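## Task

The tube with the light blue cap starts in the gripper. Lower it fully into an empty well of the rack on the shelved bench by the door. No tube may touch the floor, and every other tube must finish fully seated in its rack. The tubes are glass and break if dropped more than a few centimetres (about one well's depth) or knocked hard, so neither may happen. Release the tube and move the gripper away at the end. The robot must not tip over or be left leaning. The tube must stay in place without the robot holding it.

## Robot and tools

Robot: a simulated Hello Robot Stretch 4 with a single arm. It has an omni-wheel base, a lift that slides up a mast, an arm that telescopes straight forward, a wrist with yaw, pitch and roll, and a two-finger gripper. It stands about 1.6 m tall, and no part of the base rim is more than 0.23 m from the base origin. Cameras: head_camera, head_left_camera, head_right_camera and wrist_camera.

Frames: the base frame sits on the floor under the base centre, with x forward, y to the left and z up. hand_pose is reported in this frame and marks a point between the fingertips of the open gripper. With all wrist joints at zero, its axes line up with the base frame. The printed value may be a little off. The odometry frame is the base frame as it was when the scene began. Odometry counts wheel turns, so wheel slip shows up as travel. Heading is positive to the left.

execute_actions: takes "actions", a list holding one action or none. An empty list only returns the state and images. "cameras" picks which images come back: a list of names, ["all"] or null for every camera, and [] for none.

An action can hold "base", "joints", or both, with optional "pace" and "contact_limits". Alternatively it holds only {"end_of_arm": "enable_torque"}. The motions in one action start together.

"base" takes exactly one relative move, measured from the base's last reported position:
- translate_m: metres, forward positive, -2 to 2.
- strafe_m: metres sideways, left positive, -2 to 2.
- rotate_rad: radians, counter-clockwise (left) positive, -3.2 to 3.2.

"joints" is one object keyed by joint name. Each value is an absolute target:
- lift_m: 0 to 1.2
- arm_m: 0 to 0.55 extension
- wrist_yaw_rad: -1.134 to 4.276. 0 points forward, positive turns left, 3.14 is folded back. Above 3.4 the arm may block it.
- wrist_pitch_rad: -1.117 to 4.259. 0 is level, 1.57 points straight down.
- wrist_roll_rad: -1.117 to 4.259. Positive turns clockwise as seen from behind the gripper.
- gripper_m: -0.038 to 0.141, the gap between the fingertips. Values below 0 squeeze the fingers together.

A joint target outside its range is clamped, and the result says so. Any other bad value or an unknown key rejects the whole call, and nothing moves. A joint or the base left out of an action may still be driving toward its earlier target.

"pace" is "slow", "default", "fast" or "max". Base speed drops when the lift is above 0.2.

contact_limits: {"arm_m": 0 to 0.75} sets how much force the arm may use before it stops. The default is 0.5. Lower values are gentler.

One action runs for 15 s at most.

wait {seconds: 0 to 10}: commands nothing new and returns the state and images. zoom_image {camera, region [x0,y0,x1,y1]}: gives a closer view of the latest image from that camera, in pixels from the top-left corner, at most 504x504. read_manual returns only licence texts. finished_scene {scene}: ends the scene for good and reports whether the task succeeded.

If a result reports a stop, any later execute_actions, wait or finished_scene calls in the same reply are not run.

Result lines:
- base_status and joint_status: "done", "off_target", "contact_stop_at_<key>" (the part hit something and may go slack), "limit_stop_at_<name>", "time_out" or "torque_fault". After any stop the old target is dropped.
- limit_stop_at_tilt: the robot leans more than 6 degrees. The lift, arm and wheels go slack until it leans less.
- limit_stop_at_own_body: the robot is about to hit itself, which is likely with the gripper pitched up and rolled.
- torque_fault: a wrist or gripper motor has gone limp. Send enable_torque to bring it back.
- on_its_own: lists what moved without being commanded. "held at" gives the target being held, not the actual position.
- lidar_m: 12 sectors of 30 degrees, starting straight ahead and going counter-clockwise. "-" means nothing seen or nearer than 0.25 m. The lidar misses glass.
- wrist_depth_mm: a 7x7 grid of depths, 100 to 2000 mm.
- motor_effort: percent of maximum, with the peak in brackets. For the wheels, positive means turning right.
- turned_by_wheels vs turned_by_imu: a gap above about 0.1 rad points to slip or a collision.
- base_tilt: degrees.

Gripping: command a gripper_m smaller than the object's width. Neither the reading nor "done" proves the object is held. A firm squeeze shows up in the gripper effort.

Order of work: unfold the wrist (lift_m 0.4 with wrist_yaw_rad 0 works) and look around. Drive near the target rack, keeping the arm short and the pace moderate. Raise the tube above a free well and line it up using the wrist camera. Lower it gently until it is fully seated, open the gripper, then lift away.

Things to avoid:
- releasing the tube higher than a few centimetres up
- knocking the tube or a rack, or tubes touching the floor
- hard pushes; use a low arm contact limit near the racks
- turning or driving with the arm extended past 0.2 while carrying a load
- tipping, or ending the scene while the gripper still holds the tube

Each tool is called by a JSON object that holds its "op" and its "data", one argument or row to a line.

## Session

{"op": "execute_actions", "data": {
  "actions": []
}}

Scene clock: 0.00 s.
base_odometry: x=+0.000 y=+0.000 heading=+0.000 (m, m, rad; odometry frame)
turned_by_wheels: +0.000 (rad since the last result)
turned_by_imu: +0.000 (rad since the last result)
base_tilt: forward=+0.5 right=-0.1 (deg)
lidar_m: 1.51 1.45 1.57 1.88 1.84 1.54 1.18 1.18 1.33 1.34 1.28 1.40
base_status: not commanded
joint_positions: lift_m=+0.601 arm_m=+0.002 wrist_yaw_rad=+0.017 wrist_pitch_rad=+0.137 wrist_roll_rad=-0.009 gripper_m=-0.038
joint_status: not commanded
motor_effort: lift_m=+20 arm_m=+0 wrist_yaw_rad=+1 wrist_pitch_rad=-4 wrist_roll_rad=+0 gripper_m=-15 wheel_0=+0 wheel_1=+0 wheel_2=+0 (%)
hand_pose: x=+0.4601 y=-0.0826 z=+0.7403 quat_wxyz=(+0.998, -0.005, +0.068, +0.009) (m; base frame)
wrist_depth_mm: 1397 1708 1863 - - - 1921 / 1118 1255 1921 - - - 1863 / 1118 1205 1983 - - - 1921 / 1160 1255 1983 - - - - / 1160 1255 - - - - 1983 / 1182 1281 180 206 179 1708 1808 / 1255 1255 1366 172 1397 1255 1397
pictures: head_camera, head_left_camera, head_right_camera, wrist_camera
Images, in order (width x height): head_camera 420x560, head_left_camera 420x672, head_right_camera 420x672, wrist_camera 616x392.

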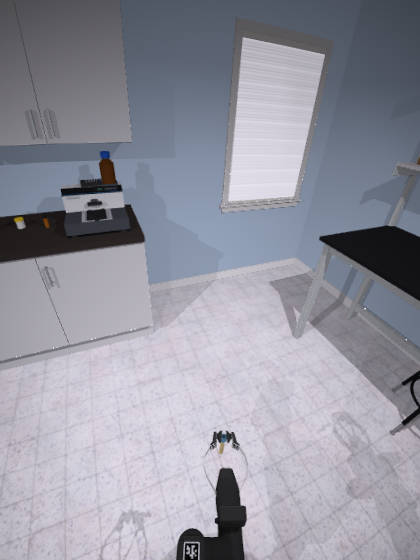

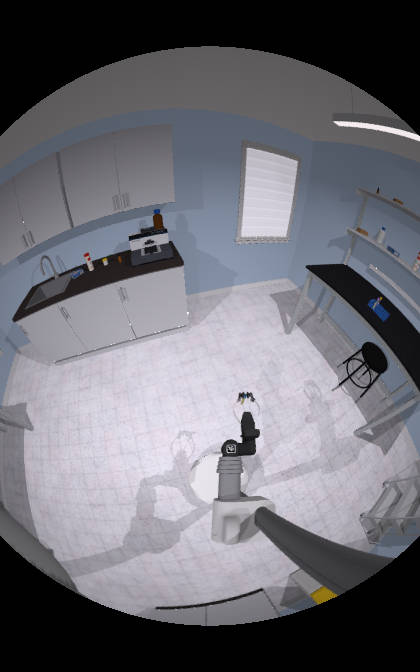

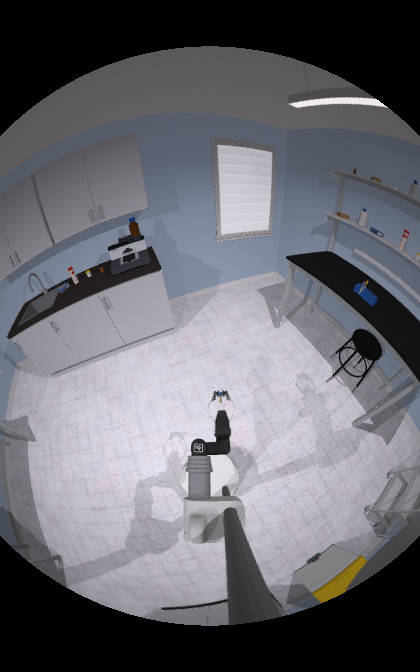

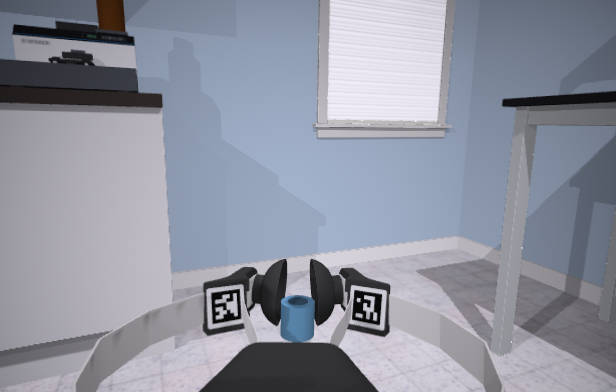

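{"op": "zoom_image", "data": {
  "camera": "head_right_camera",
  "region": [260, 150, 420, 430]
}}

{"op": "execute_actions", "data": {
  "actions": [
    {"base":{"rotate_rad":-1.5},"joints":{"lift_m":0.95},"pace":"slow"}
  ]
}}

Region (260, 150, 420, 430) of head_right_camera's 420x672 image, scaled by 1.800, with more detail than that image has; it fills the left 288 columns of this view, and the rest is white.

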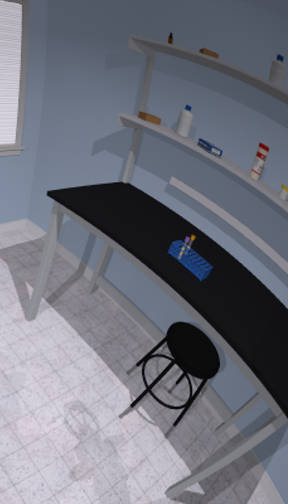

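Scene clock: 9.17 s.
base_odometry: x=+0.000 y=+0.000 heading=-1.500 (m, m, rad; odometry frame)
turned_by_wheels: -1.500 (rad since the last result)
turned_by_imu: -1.498 (rad since the last result)
base_tilt: forward=+0.5 right=-0.1 (deg)
lidar_m: 0.43 1.24 1.46 1.43 1.45 1.67 1.89 1.85 1.39 1.19 1.24 1.48
base_status: done
joint_positions: lift_m=+0.950 arm_m=+0.002 wrist_yaw_rad=+0.017 wrist_pitch_rad=+0.137 wrist_roll_rad=-0.009 gripper_m=-0.038
joint_status: all done
motor_effort: lift_m=+23(22) arm_m=+0(0) wrist_yaw_rad=+0(1) wrist_pitch_rad=-6(7) wrist_roll_rad=+0(0) gripper_m=-18(15) wheel_0=+2(4) wheel_1=+1(5) wheel_2=+1(5) (%)
hand_pose: x=+0.4601 y=-0.0827 z=+1.0886 quat_wxyz=(+0.998, -0.005, +0.068, +0.009) (m; base frame)
wrist_depth_mm: 1661 1708 1808 1983 - - 1576 / 1618 1708 1863 1983 - - 1576 / 1661 1808 1921 - - - 1618 / 1366 1397 1397 - - - 1618 / 1060 1863 1921 - - 1618 1464 / 1397 1366 180 206 179 1618 1464 / 1756 1430 1983 173 - 1255 1397
pictures: head_camera, head_left_camera, head_right_camera, wrist_camera
camera_calibration (this result's frames):
wrist_camera: T_world_to_cam=[[0.0128344, -0.999637, 0.0236959, -0.117755], [-0.154329, -0.0253942, -0.987693, 1.19806], [0.987936, 0.00901951, -0.154599, -0.0608134], [0, 0, 0, 1]] pos_world=[0.246486, -0.0867403, 1.1767]
Images, in order (width x height): head_camera 420x560, head_left_camera 420x672, head_right_camera 420x672, wrist_camera 616x392.

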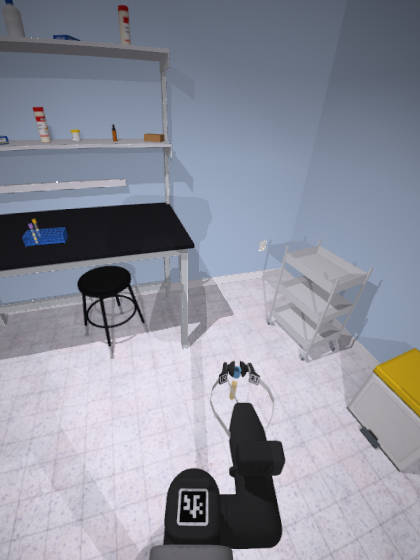

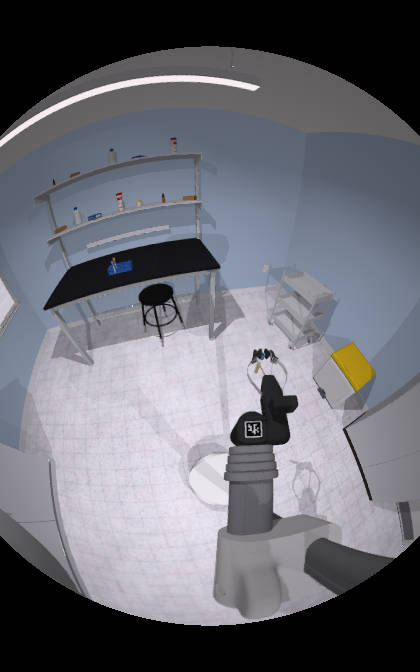

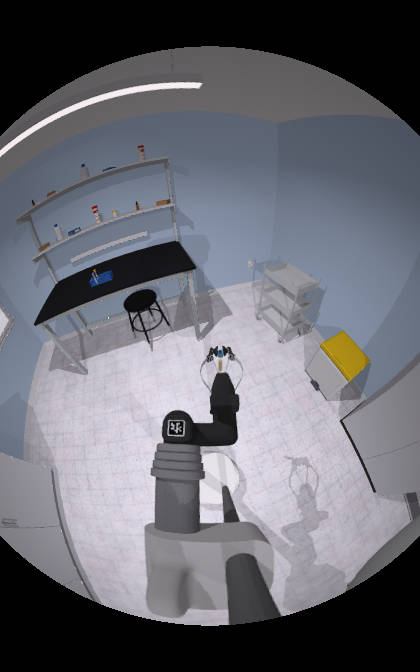

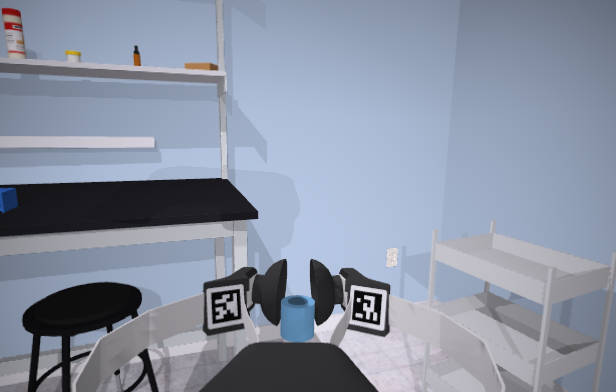

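{"op": "execute_actions", "data": {
  "actions": [
    {"base":{"rotate_rad":-1.7}}
  ],
  "cameras": ["head_camera","head_left_camera","head_right_camera"]
}}

Scene clock: 16.07 s.
base_odometry: x=+0.000 y=+0.000 heading=+3.083 (m, m, rad; odometry frame)
turned_by_wheels: -1.700 (rad since the last result)
turned_by_imu: -1.698 (rad since the last result)
base_tilt: forward=+0.5 right=-0.1 (deg)
lidar_m: 0.45 1.20 1.31 1.34 1.29 1.41 2.16 1.48 1.61 1.89 1.86 1.54
base_status: done
joint_positions: lift_m=+0.950 arm_m=+0.002 wrist_yaw_rad=+0.017 wrist_pitch_rad=+0.137 wrist_roll_rad=-0.009 gripper_m=-0.038
joint_status: not commanded
motor_effort: lift_m=+21(22) arm_m=+0(0) wrist_yaw_rad=+1(1) wrist_pitch_rad=-5(7) wrist_roll_rad=+0(0) gripper_m=-19(18) wheel_0=+0(6) wheel_1=-1(7) wheel_2=-1(5) (%)
hand_pose: x=+0.4601 y=-0.0827 z=+1.0887 quat_wxyz=(+0.998, -0.005, +0.068, +0.009) (m; base frame)
wrist_depth_mm: 1182 904 976 1078 1182 1921 - / 1205 917 1008 1098 1229 1983 - / 1229 946 1025 1138 1255 - - / 1281 960 1042 1160 1308 - - / 1308 991 1078 1182 1366 - - / 1336 1008 180 207 179 - - / 1336 1025 1118 172 1808 1808 -
pictures: head_camera, head_left_camera, head_right_camera
Images, in order (width x height): head_camera 420x560, head_left_camera 420x672, head_right_camera 420x672.

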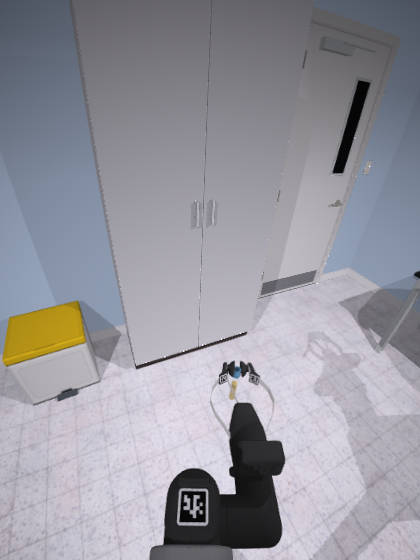

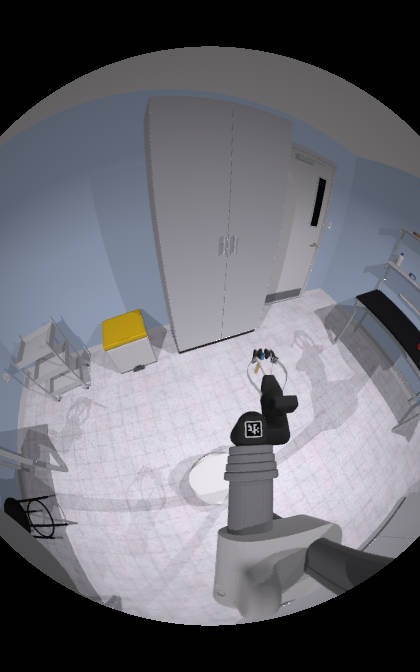

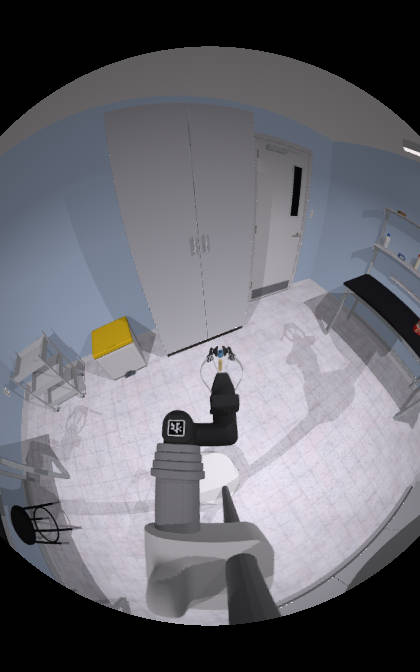

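{"op": "execute_actions", "data": {
  "actions": [
    {"base":{"rotate_rad":-1.2}}
  ]
}}

Scene clock: 26.70 s.
base_odometry: x=+0.000 y=+0.000 heading=+1.883 (m, m, rad; odometry frame)
turned_by_wheels: -1.200 (rad since the last result)
turned_by_imu: -1.199 (rad since the last result)
base_tilt: forward=+0.5 right=-0.1 (deg)
lidar_m: 0.40 1.89 1.24 1.18 1.25 1.50 1.31 1.36 2.25 1.46 1.52 1.94
base_status: done
joint_positions: lift_m=+0.950 arm_m=+0.002 wrist_yaw_rad=+0.017 wrist_pitch_rad=+0.137 wrist_roll_rad=-0.009 gripper_m=-0.038
joint_status: not commanded
motor_effort: lift_m=+21(21) arm_m=+0(0) wrist_yaw_rad=+1(0) wrist_pitch_rad=-5(7) wrist_roll_rad=+0(0) gripper_m=-16(20) wheel_0=+0(6) wheel_1=-1(4) wheel_2=-1(3) (%)
hand_pose: x=+0.4601 y=-0.0827 z=+1.0887 quat_wxyz=(+0.998, -0.005, +0.068, +0.009) (m; base frame)
wrist_depth_mm: - - - - - - - / - - - - - - - / - - - - - - - / - - - - - - - / - - - - - - - / - - 180 206 179 - - / 1983 1756 1983 172 1983 1808 -
pictures: head_camera, head_left_camera, head_right_camera, wrist_camera
camera_calibration (this result's frames):
wrist_camera: T_world_to_cam=[[0.012805, -0.999637, 0.0236999, -0.117758], [-0.154381, -0.0253941, -0.987685, 1.19819], [0.987928, 0.0089885, -0.15465, -0.0607432], [0, 0, 0, 1]] pos_world=[0.246495, -0.0867423, 1.17683]
Images, in order (width x height): head_camera 420x560, head_left_camera 420x672, head_right_camera 420x672, wrist_camera 616x392.

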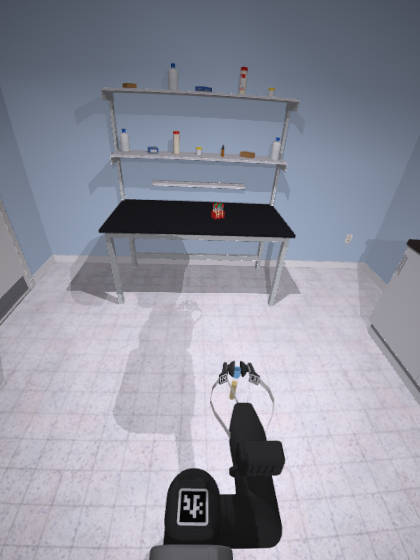

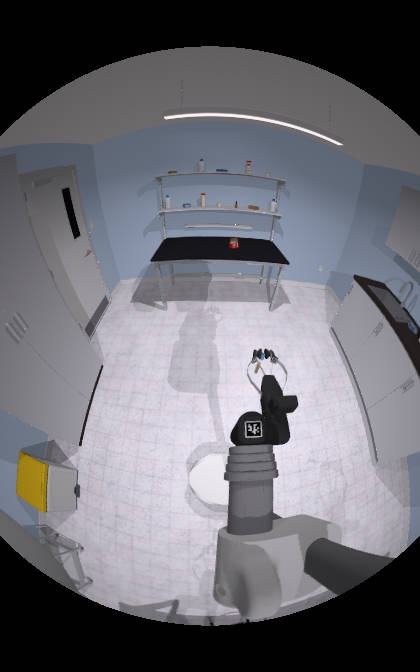

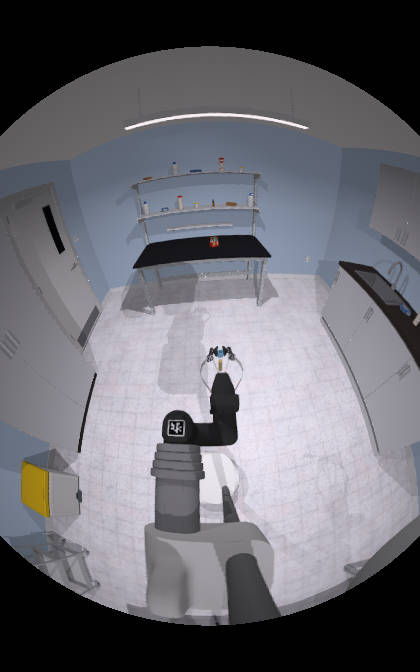

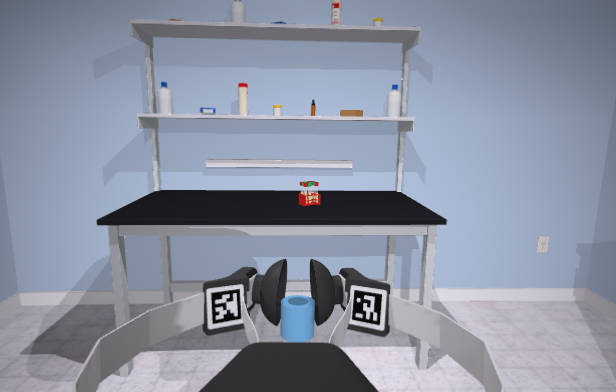

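{"op": "execute_actions", "data": {
  "actions": [
    {"base":{"translate_m":1.35},"joints":{"lift_m":1.1}}
  ]
}}

{"op": "zoom_image", "data": {
  "camera": "head_camera",
  "region": [150, 200, 310, 420]
}}

Scene clock: 38.23 s.
base_odometry: x=-0.415 y=+1.285 heading=+1.883 (m, m, rad; odometry frame)
turned_by_wheels: +0.000 (rad since the last result)
turned_by_imu: +0.000 (rad since the last result)
base_tilt: forward=+0.6 right=-0.1 (deg)
lidar_m: 0.43 0.52 0.71 1.56 1.29 1.72 3.36 2.16 1.50 1.41 0.81 0.55
base_status: done
joint_positions: lift_m=+1.100 arm_m=+0.002 wrist_yaw_rad=+0.017 wrist_pitch_rad=+0.137 wrist_roll_rad=-0.009 gripper_m=-0.038
joint_status: all done
motor_effort: lift_m=+21(23) arm_m=+0(0) wrist_yaw_rad=+1(1) wrist_pitch_rad=-6(5) wrist_roll_rad=+0(0) gripper_m=-20(19) wheel_0=+0(5) wheel_1=-1(5) wheel_2=+2(9) (%)
hand_pose: x=+0.4601 y=-0.0827 z=+1.2387 quat_wxyz=(+0.998, -0.005, +0.068, +0.009) (m; base frame)
wrist_depth_mm: 1008 991 1025 1025 1042 1060 1060 / 1008 1025 1042 1060 1078 1078 1098 / 1042 1042 1060 1078 1098 1118 1118 / 1078 1098 1098 1118 1118 1118 1138 / 1118 1118 1138 1118 1160 1160 1182 / 1118 1138 180 206 179 1160 1229 / 931 842 931 172 931 854 1229
pictures: head_camera, head_left_camera, head_right_camera, wrist_camera
camera_calibration (this result's frames):
wrist_camera: T_world_to_cam=[[0.0128046, -0.999637, 0.0237, -0.121312], [-0.154383, -0.0253941, -0.987685, 1.34631], [0.987928, 0.00898809, -0.154652, -0.0375486], [0, 0, 0, 1]] pos_world=[0.246495, -0.0867423, 1.3268]
Images, in order (width x height): head_camera 420x560, head_left_camera 420x672, head_right_camera 420x672, wrist_camera 616x392.

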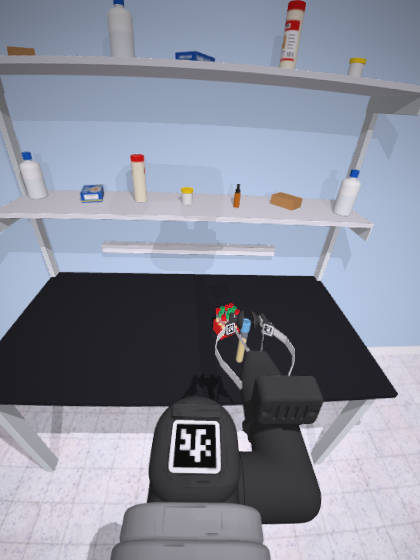

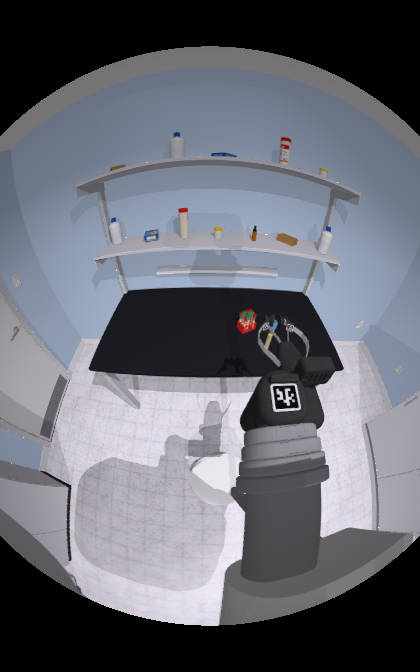

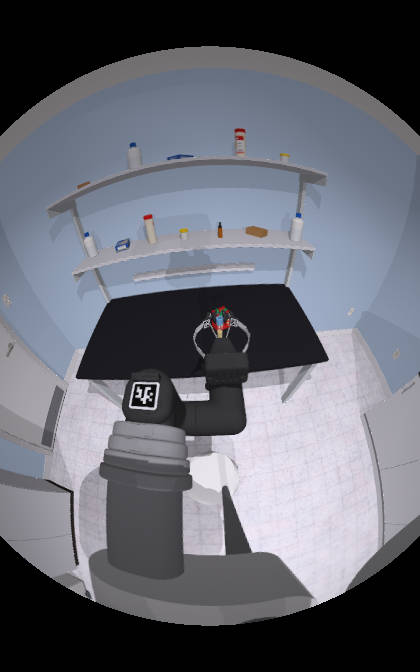

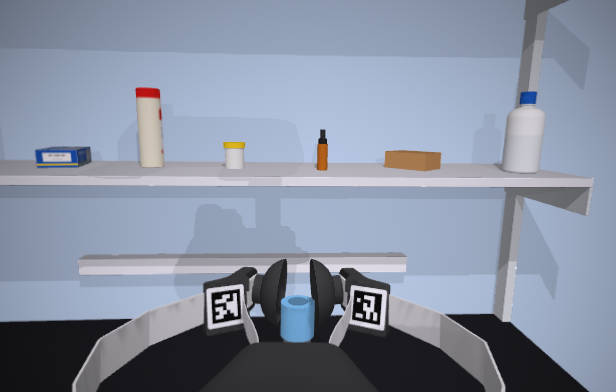

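Region (150, 200, 310, 420) of head_camera's 420x560 image, scaled by 2.291, with more detail than that image has; it fills the left 367 columns of this view, and the rest is white.

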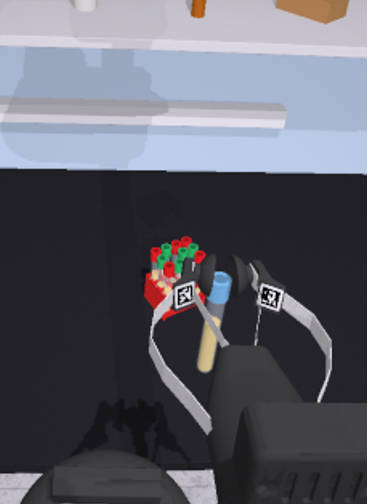

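{"op": "execute_actions", "data": {
  "actions": [
    {"base":{"translate_m":0.15},"joints":{"wrist_yaw_rad":-0.7},"pace":"slow"}
  ],
  "cameras": ["head_camera","head_left_camera","head_right_camera"]
}}

{"op": "zoom_image", "data": {
  "camera": "head_camera",
  "region": [180, 290, 280, 390]
}}

{"op": "zoom_image", "data": {
  "camera": "head_left_camera",
  "region": [215, 300, 295, 380]
}}

{"op": "zoom_image", "data": {
  "camera": "head_right_camera",
  "region": [185, 300, 265, 380]
}}

Scene clock: 50.80 s.
base_odometry: x=-0.461 y=+1.427 heading=+1.883 (m, m, rad; odometry frame)
turned_by_wheels: +0.000 (rad since the last result)
turned_by_imu: +0.002 (rad since the last result)
base_tilt: forward=+0.5 right=-0.1 (deg)
lidar_m: 0.34 0.37 0.51 1.66 1.32 1.72 3.52 2.16 1.51 1.40 0.56 0.37
base_status: done
joint_positions: lift_m=+1.100 arm_m=+0.002 wrist_yaw_rad=-0.700 wrist_pitch_rad=+0.137 wrist_roll_rad=-0.009 gripper_m=-0.038
joint_status: all done
motor_effort: lift_m=+21(21) arm_m=+0(0) wrist_yaw_rad=+0(0) wrist_pitch_rad=-7(4) wrist_roll_rad=+0(0) gripper_m=-18(19) wheel_0=+2(5) wheel_1=+2(4) wheel_2=-2(6) (%)
hand_pose: x=+0.3353 y=-0.2509 z=+1.2387 quat_wxyz=(+0.937, +0.019, +0.066, -0.342) (m; base frame)
wrist_depth_mm: 820 946 1060 1336 1708 1863 1661 / 842 946 1098 1366 1756 1983 1618 / 854 960 1042 1397 1808 1983 1661 / 768 946 1118 1430 1863 1983 1708 / 878 1008 1160 1464 1921 1983 1708 / 866 991 180 206 179 - 1756 / 878 854 931 172 - 1983 1808
pictures: head_camera, head_left_camera, head_right_camera
Images, in order (width x height): head_camera 420x560, head_left_camera 420x672, head_right_camera 420x672.

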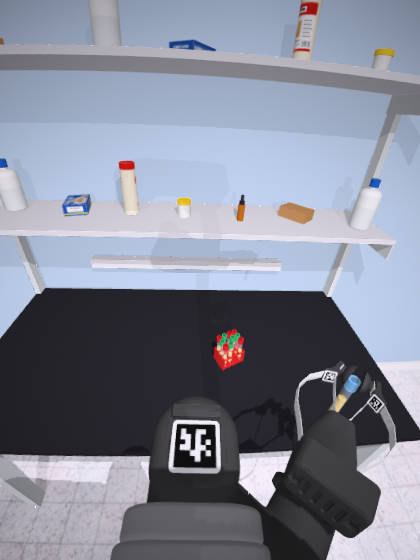

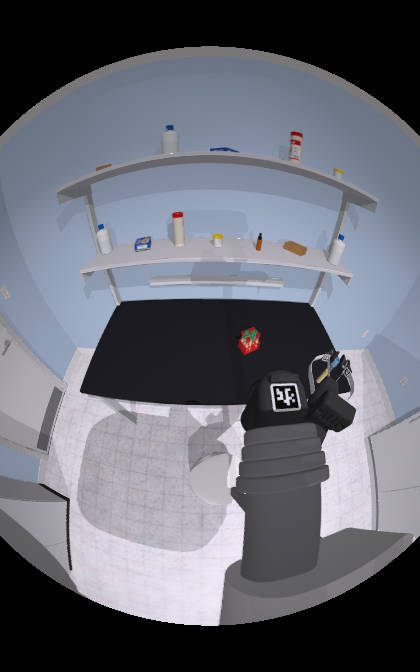

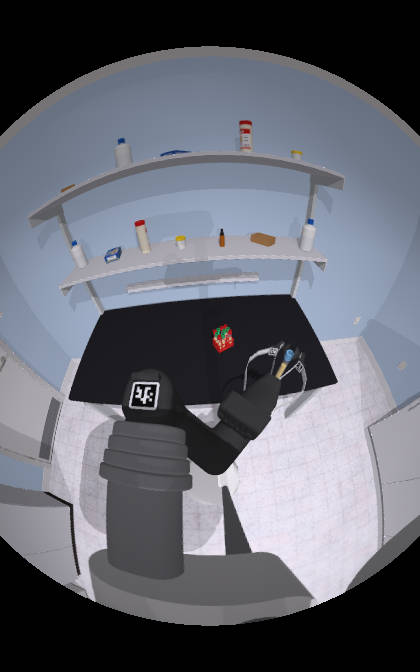

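Region (180, 290, 280, 390) of head_camera's 420x560 image, scaled by 5.040, with more detail than that image has.

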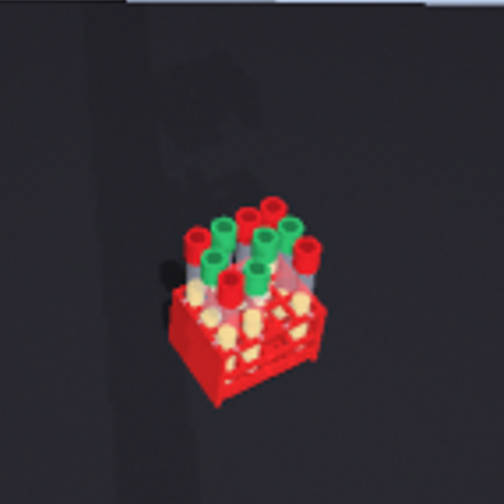

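Region (215, 300, 295, 380) of head_left_camera's 420x672 image, scaled by 6.300, with more detail than that image has.

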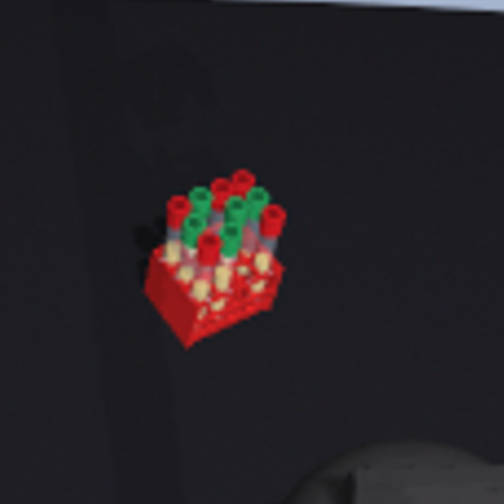

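Region (185, 300, 265, 380) of head_right_camera's 420x672 image, scaled by 6.300, with more detail than that image has.

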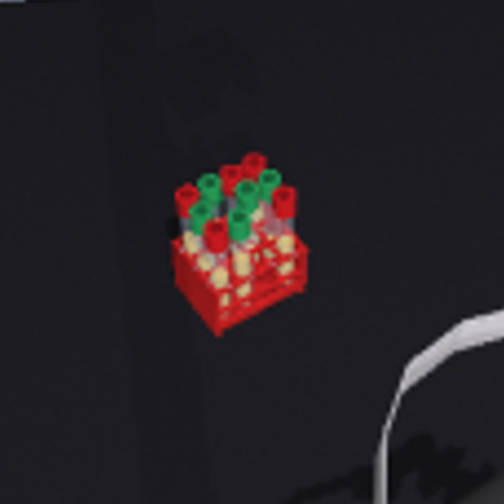

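{"op": "execute_actions", "data": {
  "actions": [
    {"joints":{"wrist_yaw_rad":0.45,"gripper_m":-0.012},"base":{"strafe_m":-0.1},"pace":"slow"}
  ]
}}

{"op": "zoom_image", "data": {
  "camera": "head_camera",
  "region": [120, 280, 280, 440]
}}

Scene clock: 102.20 s.
base_odometry: x=-0.366 y=+1.458 heading=+1.883 (m, m, rad; odometry frame)
turned_by_wheels: +0.000 (rad since the last result)
turned_by_imu: +0.002 (rad since the last result)
base_tilt: forward=+0.5 right=-0.1 (deg)
lidar_m: 0.36 0.39 0.51 1.72 1.41 1.82 3.51 1.99 1.38 1.32 0.60 0.39
base_status: done
joint_positions: lift_m=+1.100 arm_m=+0.002 wrist_yaw_rad=+0.450 wrist_pitch_rad=+0.137 wrist_roll_rad=-0.009 gripper_m=-0.012
joint_status: all done
motor_effort: lift_m=+21(21) arm_m=+0(0) wrist_yaw_rad=+2(16) wrist_pitch_rad=-6(6) wrist_roll_rad=-1(0) gripper_m=-14(19) wheel_0=+1(5) wheel_1=-1(4) wheel_2=-1(0) (%)
hand_pose: x=+0.4683 y=+0.0455 z=+1.2387 quat_wxyz=(+0.972, -0.020, +0.066, +0.223) (m; base frame)
wrist_depth_mm: 1255 1098 1025 931 842 788 732 / 1308 1138 1060 946 866 809 750 / 1366 1138 1042 960 891 820 759 / 1366 1182 1078 831 741 683 585 / 1464 1255 1138 991 931 854 788 / 1537 1205 185 214 184 842 798 / 917 842 976 549 917 854 831
pictures: head_camera, head_left_camera, head_right_camera, wrist_camera
camera_calibration (this result's frames):
wrist_camera: T_world_to_cam=[[0.43104, -0.902022, 0.0236997, -0.193618], [-0.129494, -0.0878303, -0.987683, 1.342], [0.892993, 0.422661, -0.154665, -0.0211189], [0, 0, 0, 1]] pos_world=[0.276098, -0.0478534, 1.32679]
Images, in order (width x height): head_camera 420x560, head_left_camera 420x672, head_right_camera 420x672, wrist_camera 616x392.

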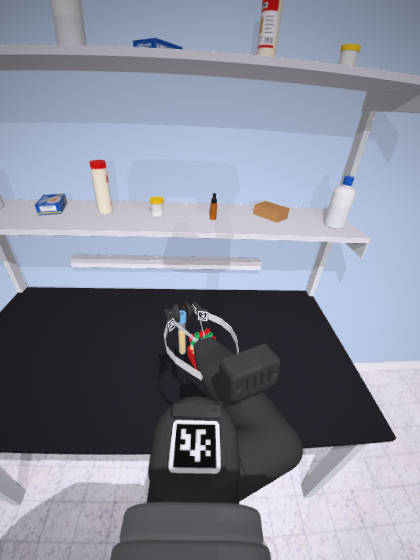

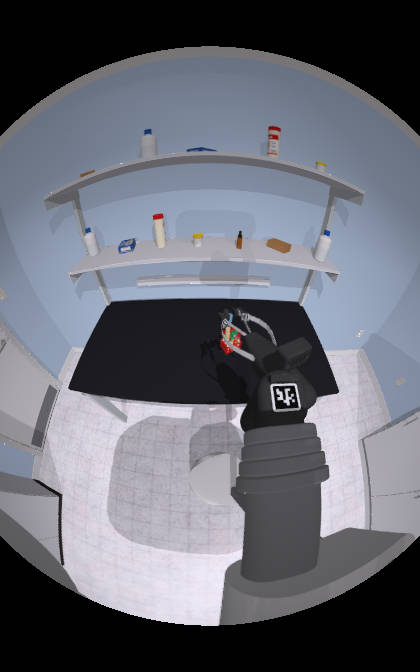

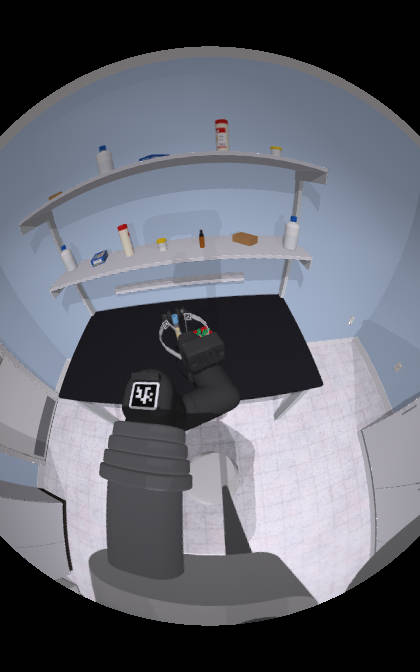

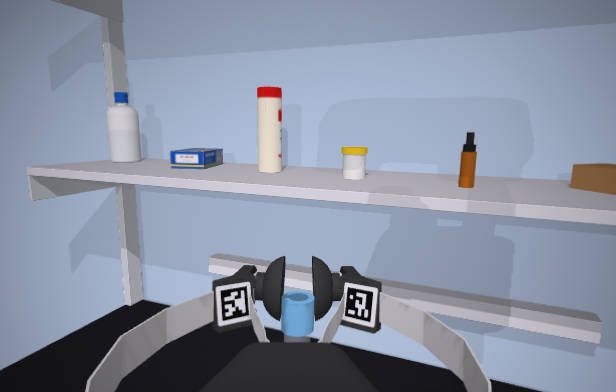

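Region (120, 280, 280, 440) of head_camera's 420x560 image, scaled by 3.150, with more detail than that image has.

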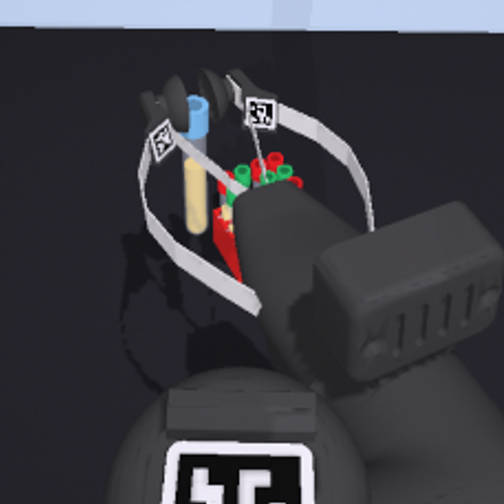

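{"op": "execute_actions", "data": {
  "actions": [
    {"joints":{"arm_m":0.25,"lift_m":0.89},"base":{"strafe_m":-0.069},"pace":"slow"}
  ]
}}

{"op": "zoom_image", "data": {
  "camera": "head_camera",
  "region": [140, 280, 240, 380]
}}

{"op": "zoom_image", "data": {
  "camera": "head_left_camera",
  "region": [180, 290, 260, 370]
}}

{"op": "zoom_image", "data": {
  "camera": "head_right_camera",
  "region": [150, 290, 230, 370]
}}

Scene clock: 130.73 s.
base_odometry: x=-0.300 y=+1.479 heading=+1.883 (m, m, rad; odometry frame)
turned_by_wheels: +0.000 (rad since the last result)
turned_by_imu: +0.002 (rad since the last result)
base_tilt: forward=+0.6 right=-0.1 (deg)
lidar_m: 0.37 0.38 0.51 1.82 1.50 1.94 3.50 1.88 1.32 1.25 0.58 0.41
base_status: done
joint_positions: lift_m=+0.890 arm_m=+0.249 wrist_yaw_rad=+0.450 wrist_pitch_rad=+0.137 wrist_roll_rad=-0.009 gripper_m=-0.012
joint_status: all done
motor_effort: lift_m=+17(19) arm_m=+6(4) wrist_yaw_rad=+1(2) wrist_pitch_rad=-6(7) wrist_roll_rad=+0(0) gripper_m=-13(13) wheel_0=+2(5) wheel_1=+0(3) wheel_2=+0(1) (%)
hand_pose: x=+0.7151 y=+0.0455 z=+1.0291 quat_wxyz=(+0.972, -0.020, +0.066, +0.223) (m; base frame)
wrist_depth_mm: 517 436 384 373 368 368 370 / 917 820 741 683 627 580 544 / 946 866 778 707 647 597 554 / 991 854 768 715 661 609 569 / 991 917 831 723 634 580 535 / 741 741 185 215 184 634 585 / 569 521 597 364 574 530 580
pictures: head_camera, head_left_camera, head_right_camera, wrist_camera
camera_calibration (this result's frames):
wrist_camera: T_world_to_cam=[[0.431237, -0.901927, 0.0236996, -0.295133], [-0.12948, -0.087861, -0.987682, 1.16692], [0.8929, 0.422856, -0.154671, -0.273925], [0, 0, 0, 1]] pos_world=[0.522952, -0.0478307, 1.11717]
Images, in order (width x height): head_camera 420x560, head_left_camera 420x672, head_right_camera 420x672, wrist_camera 616x392.

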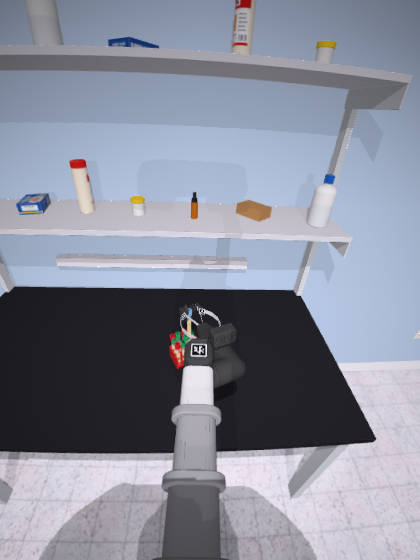

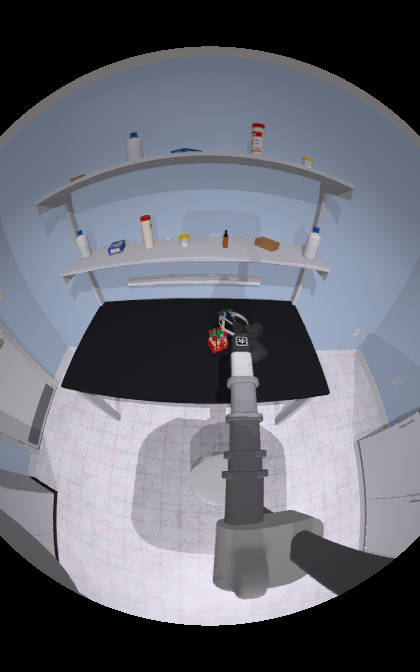

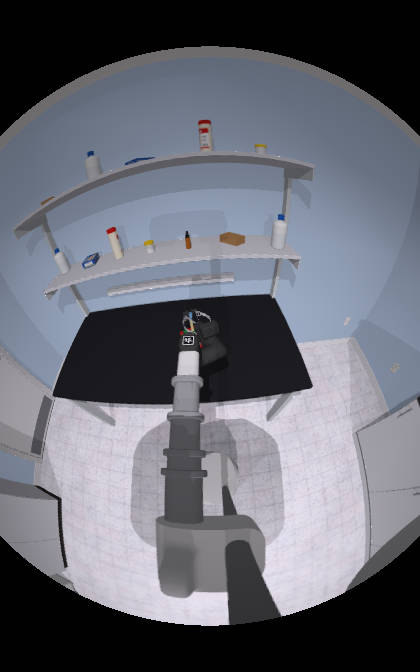

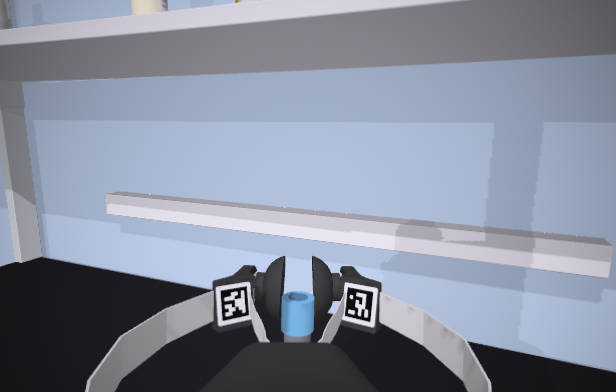

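Region (140, 280, 240, 380) of head_camera's 420x560 image, scaled by 5.040, with more detail than that image has.

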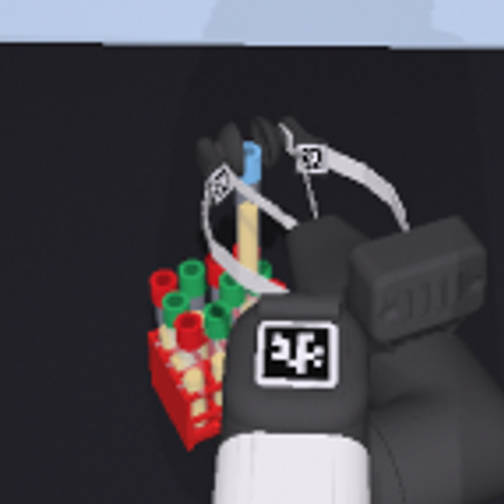

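Region (180, 290, 260, 370) of head_left_camera's 420x672 image, scaled by 6.300, with more detail than that image has.

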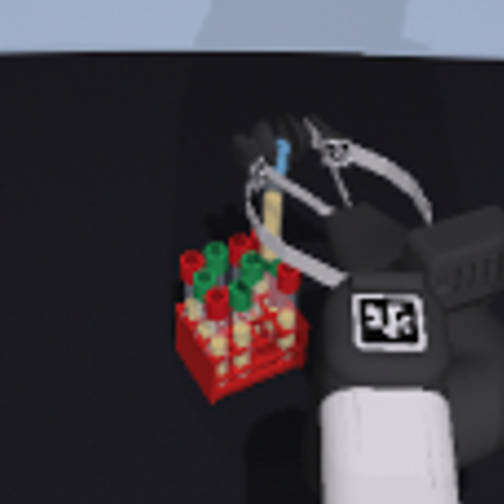

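Region (150, 290, 230, 370) of head_right_camera's 420x672 image, scaled by 6.300, with more detail than that image has.

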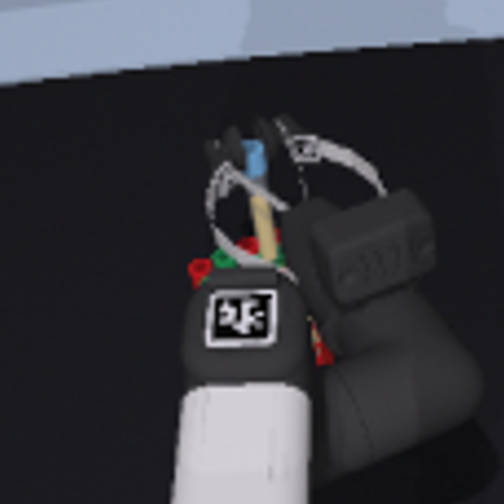

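{"op": "execute_actions", "data": {
  "actions": [
    {"joints":{"arm_m":0.30,"wrist_yaw_rad":0.95,"lift_m":0.87},"base":{"strafe_m":-0.128},"pace":"slow"}
  ],
  "cameras": ["head_camera","head_left_camera","head_right_camera"]
}}

{"op": "zoom_image", "data": {
  "camera": "head_camera",
  "region": [105, 285, 205, 385]
}}

{"op": "zoom_image", "data": {
  "camera": "head_left_camera",
  "region": [155, 290, 235, 370]
}}

{"op": "zoom_image", "data": {
  "camera": "head_right_camera",
  "region": [125, 290, 205, 370]
}}

Scene clock: 148.93 s.
base_odometry: x=-0.179 y=+1.519 heading=+1.883 (m, m, rad; odometry frame)
turned_by_wheels: +0.000 (rad since the last result)
turned_by_imu: +0.002 (rad since the last result)
base_tilt: forward=+0.6 right=-0.1 (deg)
lidar_m: 0.38 0.40 0.52 1.92 1.61 2.26 3.49 1.72 1.21 1.12 0.59 0.42
base_status: done
joint_positions: lift_m=+0.870 arm_m=+0.299 wrist_yaw_rad=+0.950 wrist_pitch_rad=+0.137 wrist_roll_rad=-0.009 gripper_m=-0.012
joint_status: all done
motor_effort: lift_m=+17(18) arm_m=+6(8) wrist_yaw_rad=+1(8) wrist_pitch_rad=-6(7) wrist_roll_rad=+1(0) gripper_m=-13(17) wheel_0=+3(5) wheel_1=-1(5) wheel_2=-1(1) (%)
hand_pose: x=+0.7071 y=+0.1816 z=+1.0091 quat_wxyz=(+0.887, -0.035, +0.059, +0.457) (m; base frame)
wrist_depth_mm: 1661 1756 991 452 449 449 452 / 1661 1808 1078 854 707 597 512 / 1708 1863 1255 946 741 603 521 / 1756 1921 1255 917 723 597 525 / 1708 1008 1025 931 759 591 500 / 707 699 185 214 184 634 539 / 539 488 564 347 544 500 525
pictures: head_camera, head_left_camera, head_right_camera
Images, in order (width x height): head_camera 420x560, head_left_camera 420x672, head_right_camera 420x672.

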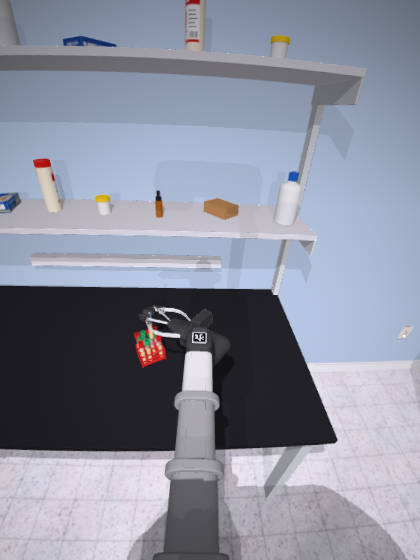

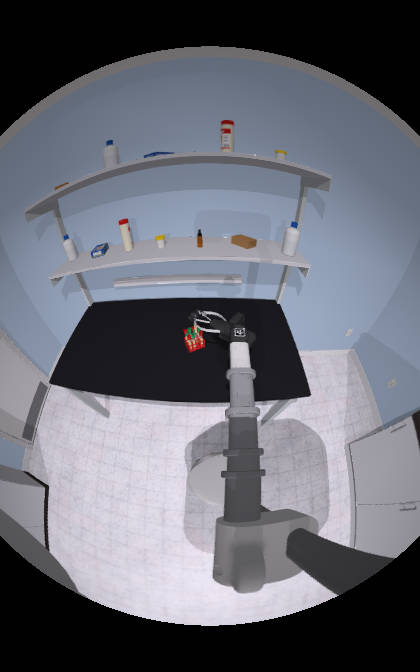

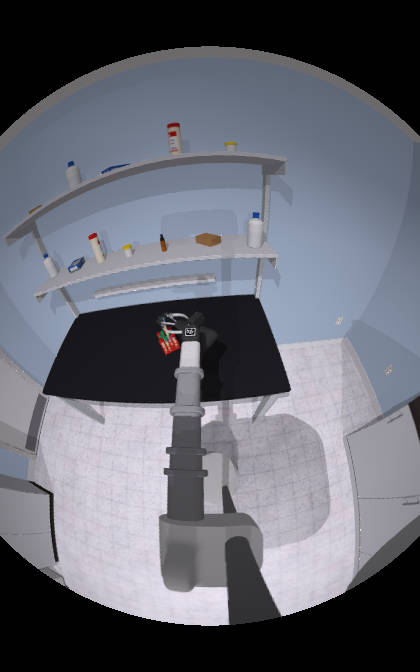

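Region (105, 285, 205, 385) of head_camera's 420x560 image, scaled by 5.040, with more detail than that image has.

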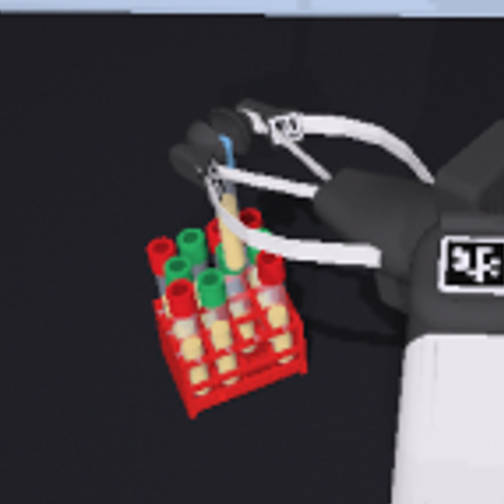

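Region (155, 290, 235, 370) of head_left_camera's 420x672 image, scaled by 6.300, with more detail than that image has.

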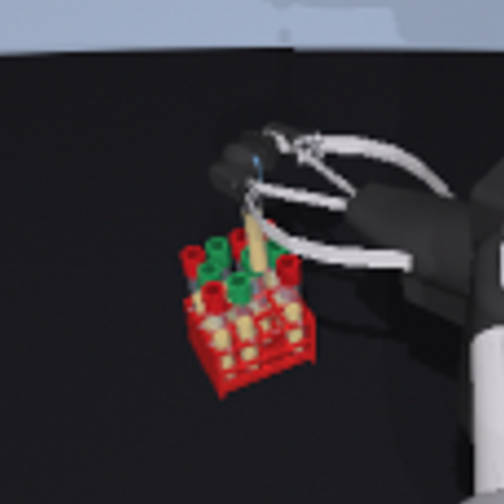

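Region (125, 290, 205, 370) of head_right_camera's 420x672 image, scaled by 6.300, with more detail than that image has.

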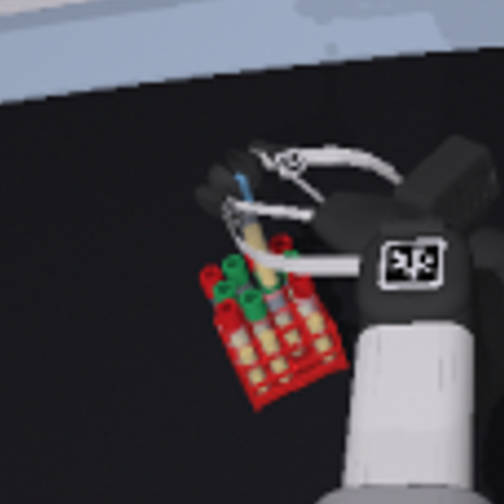

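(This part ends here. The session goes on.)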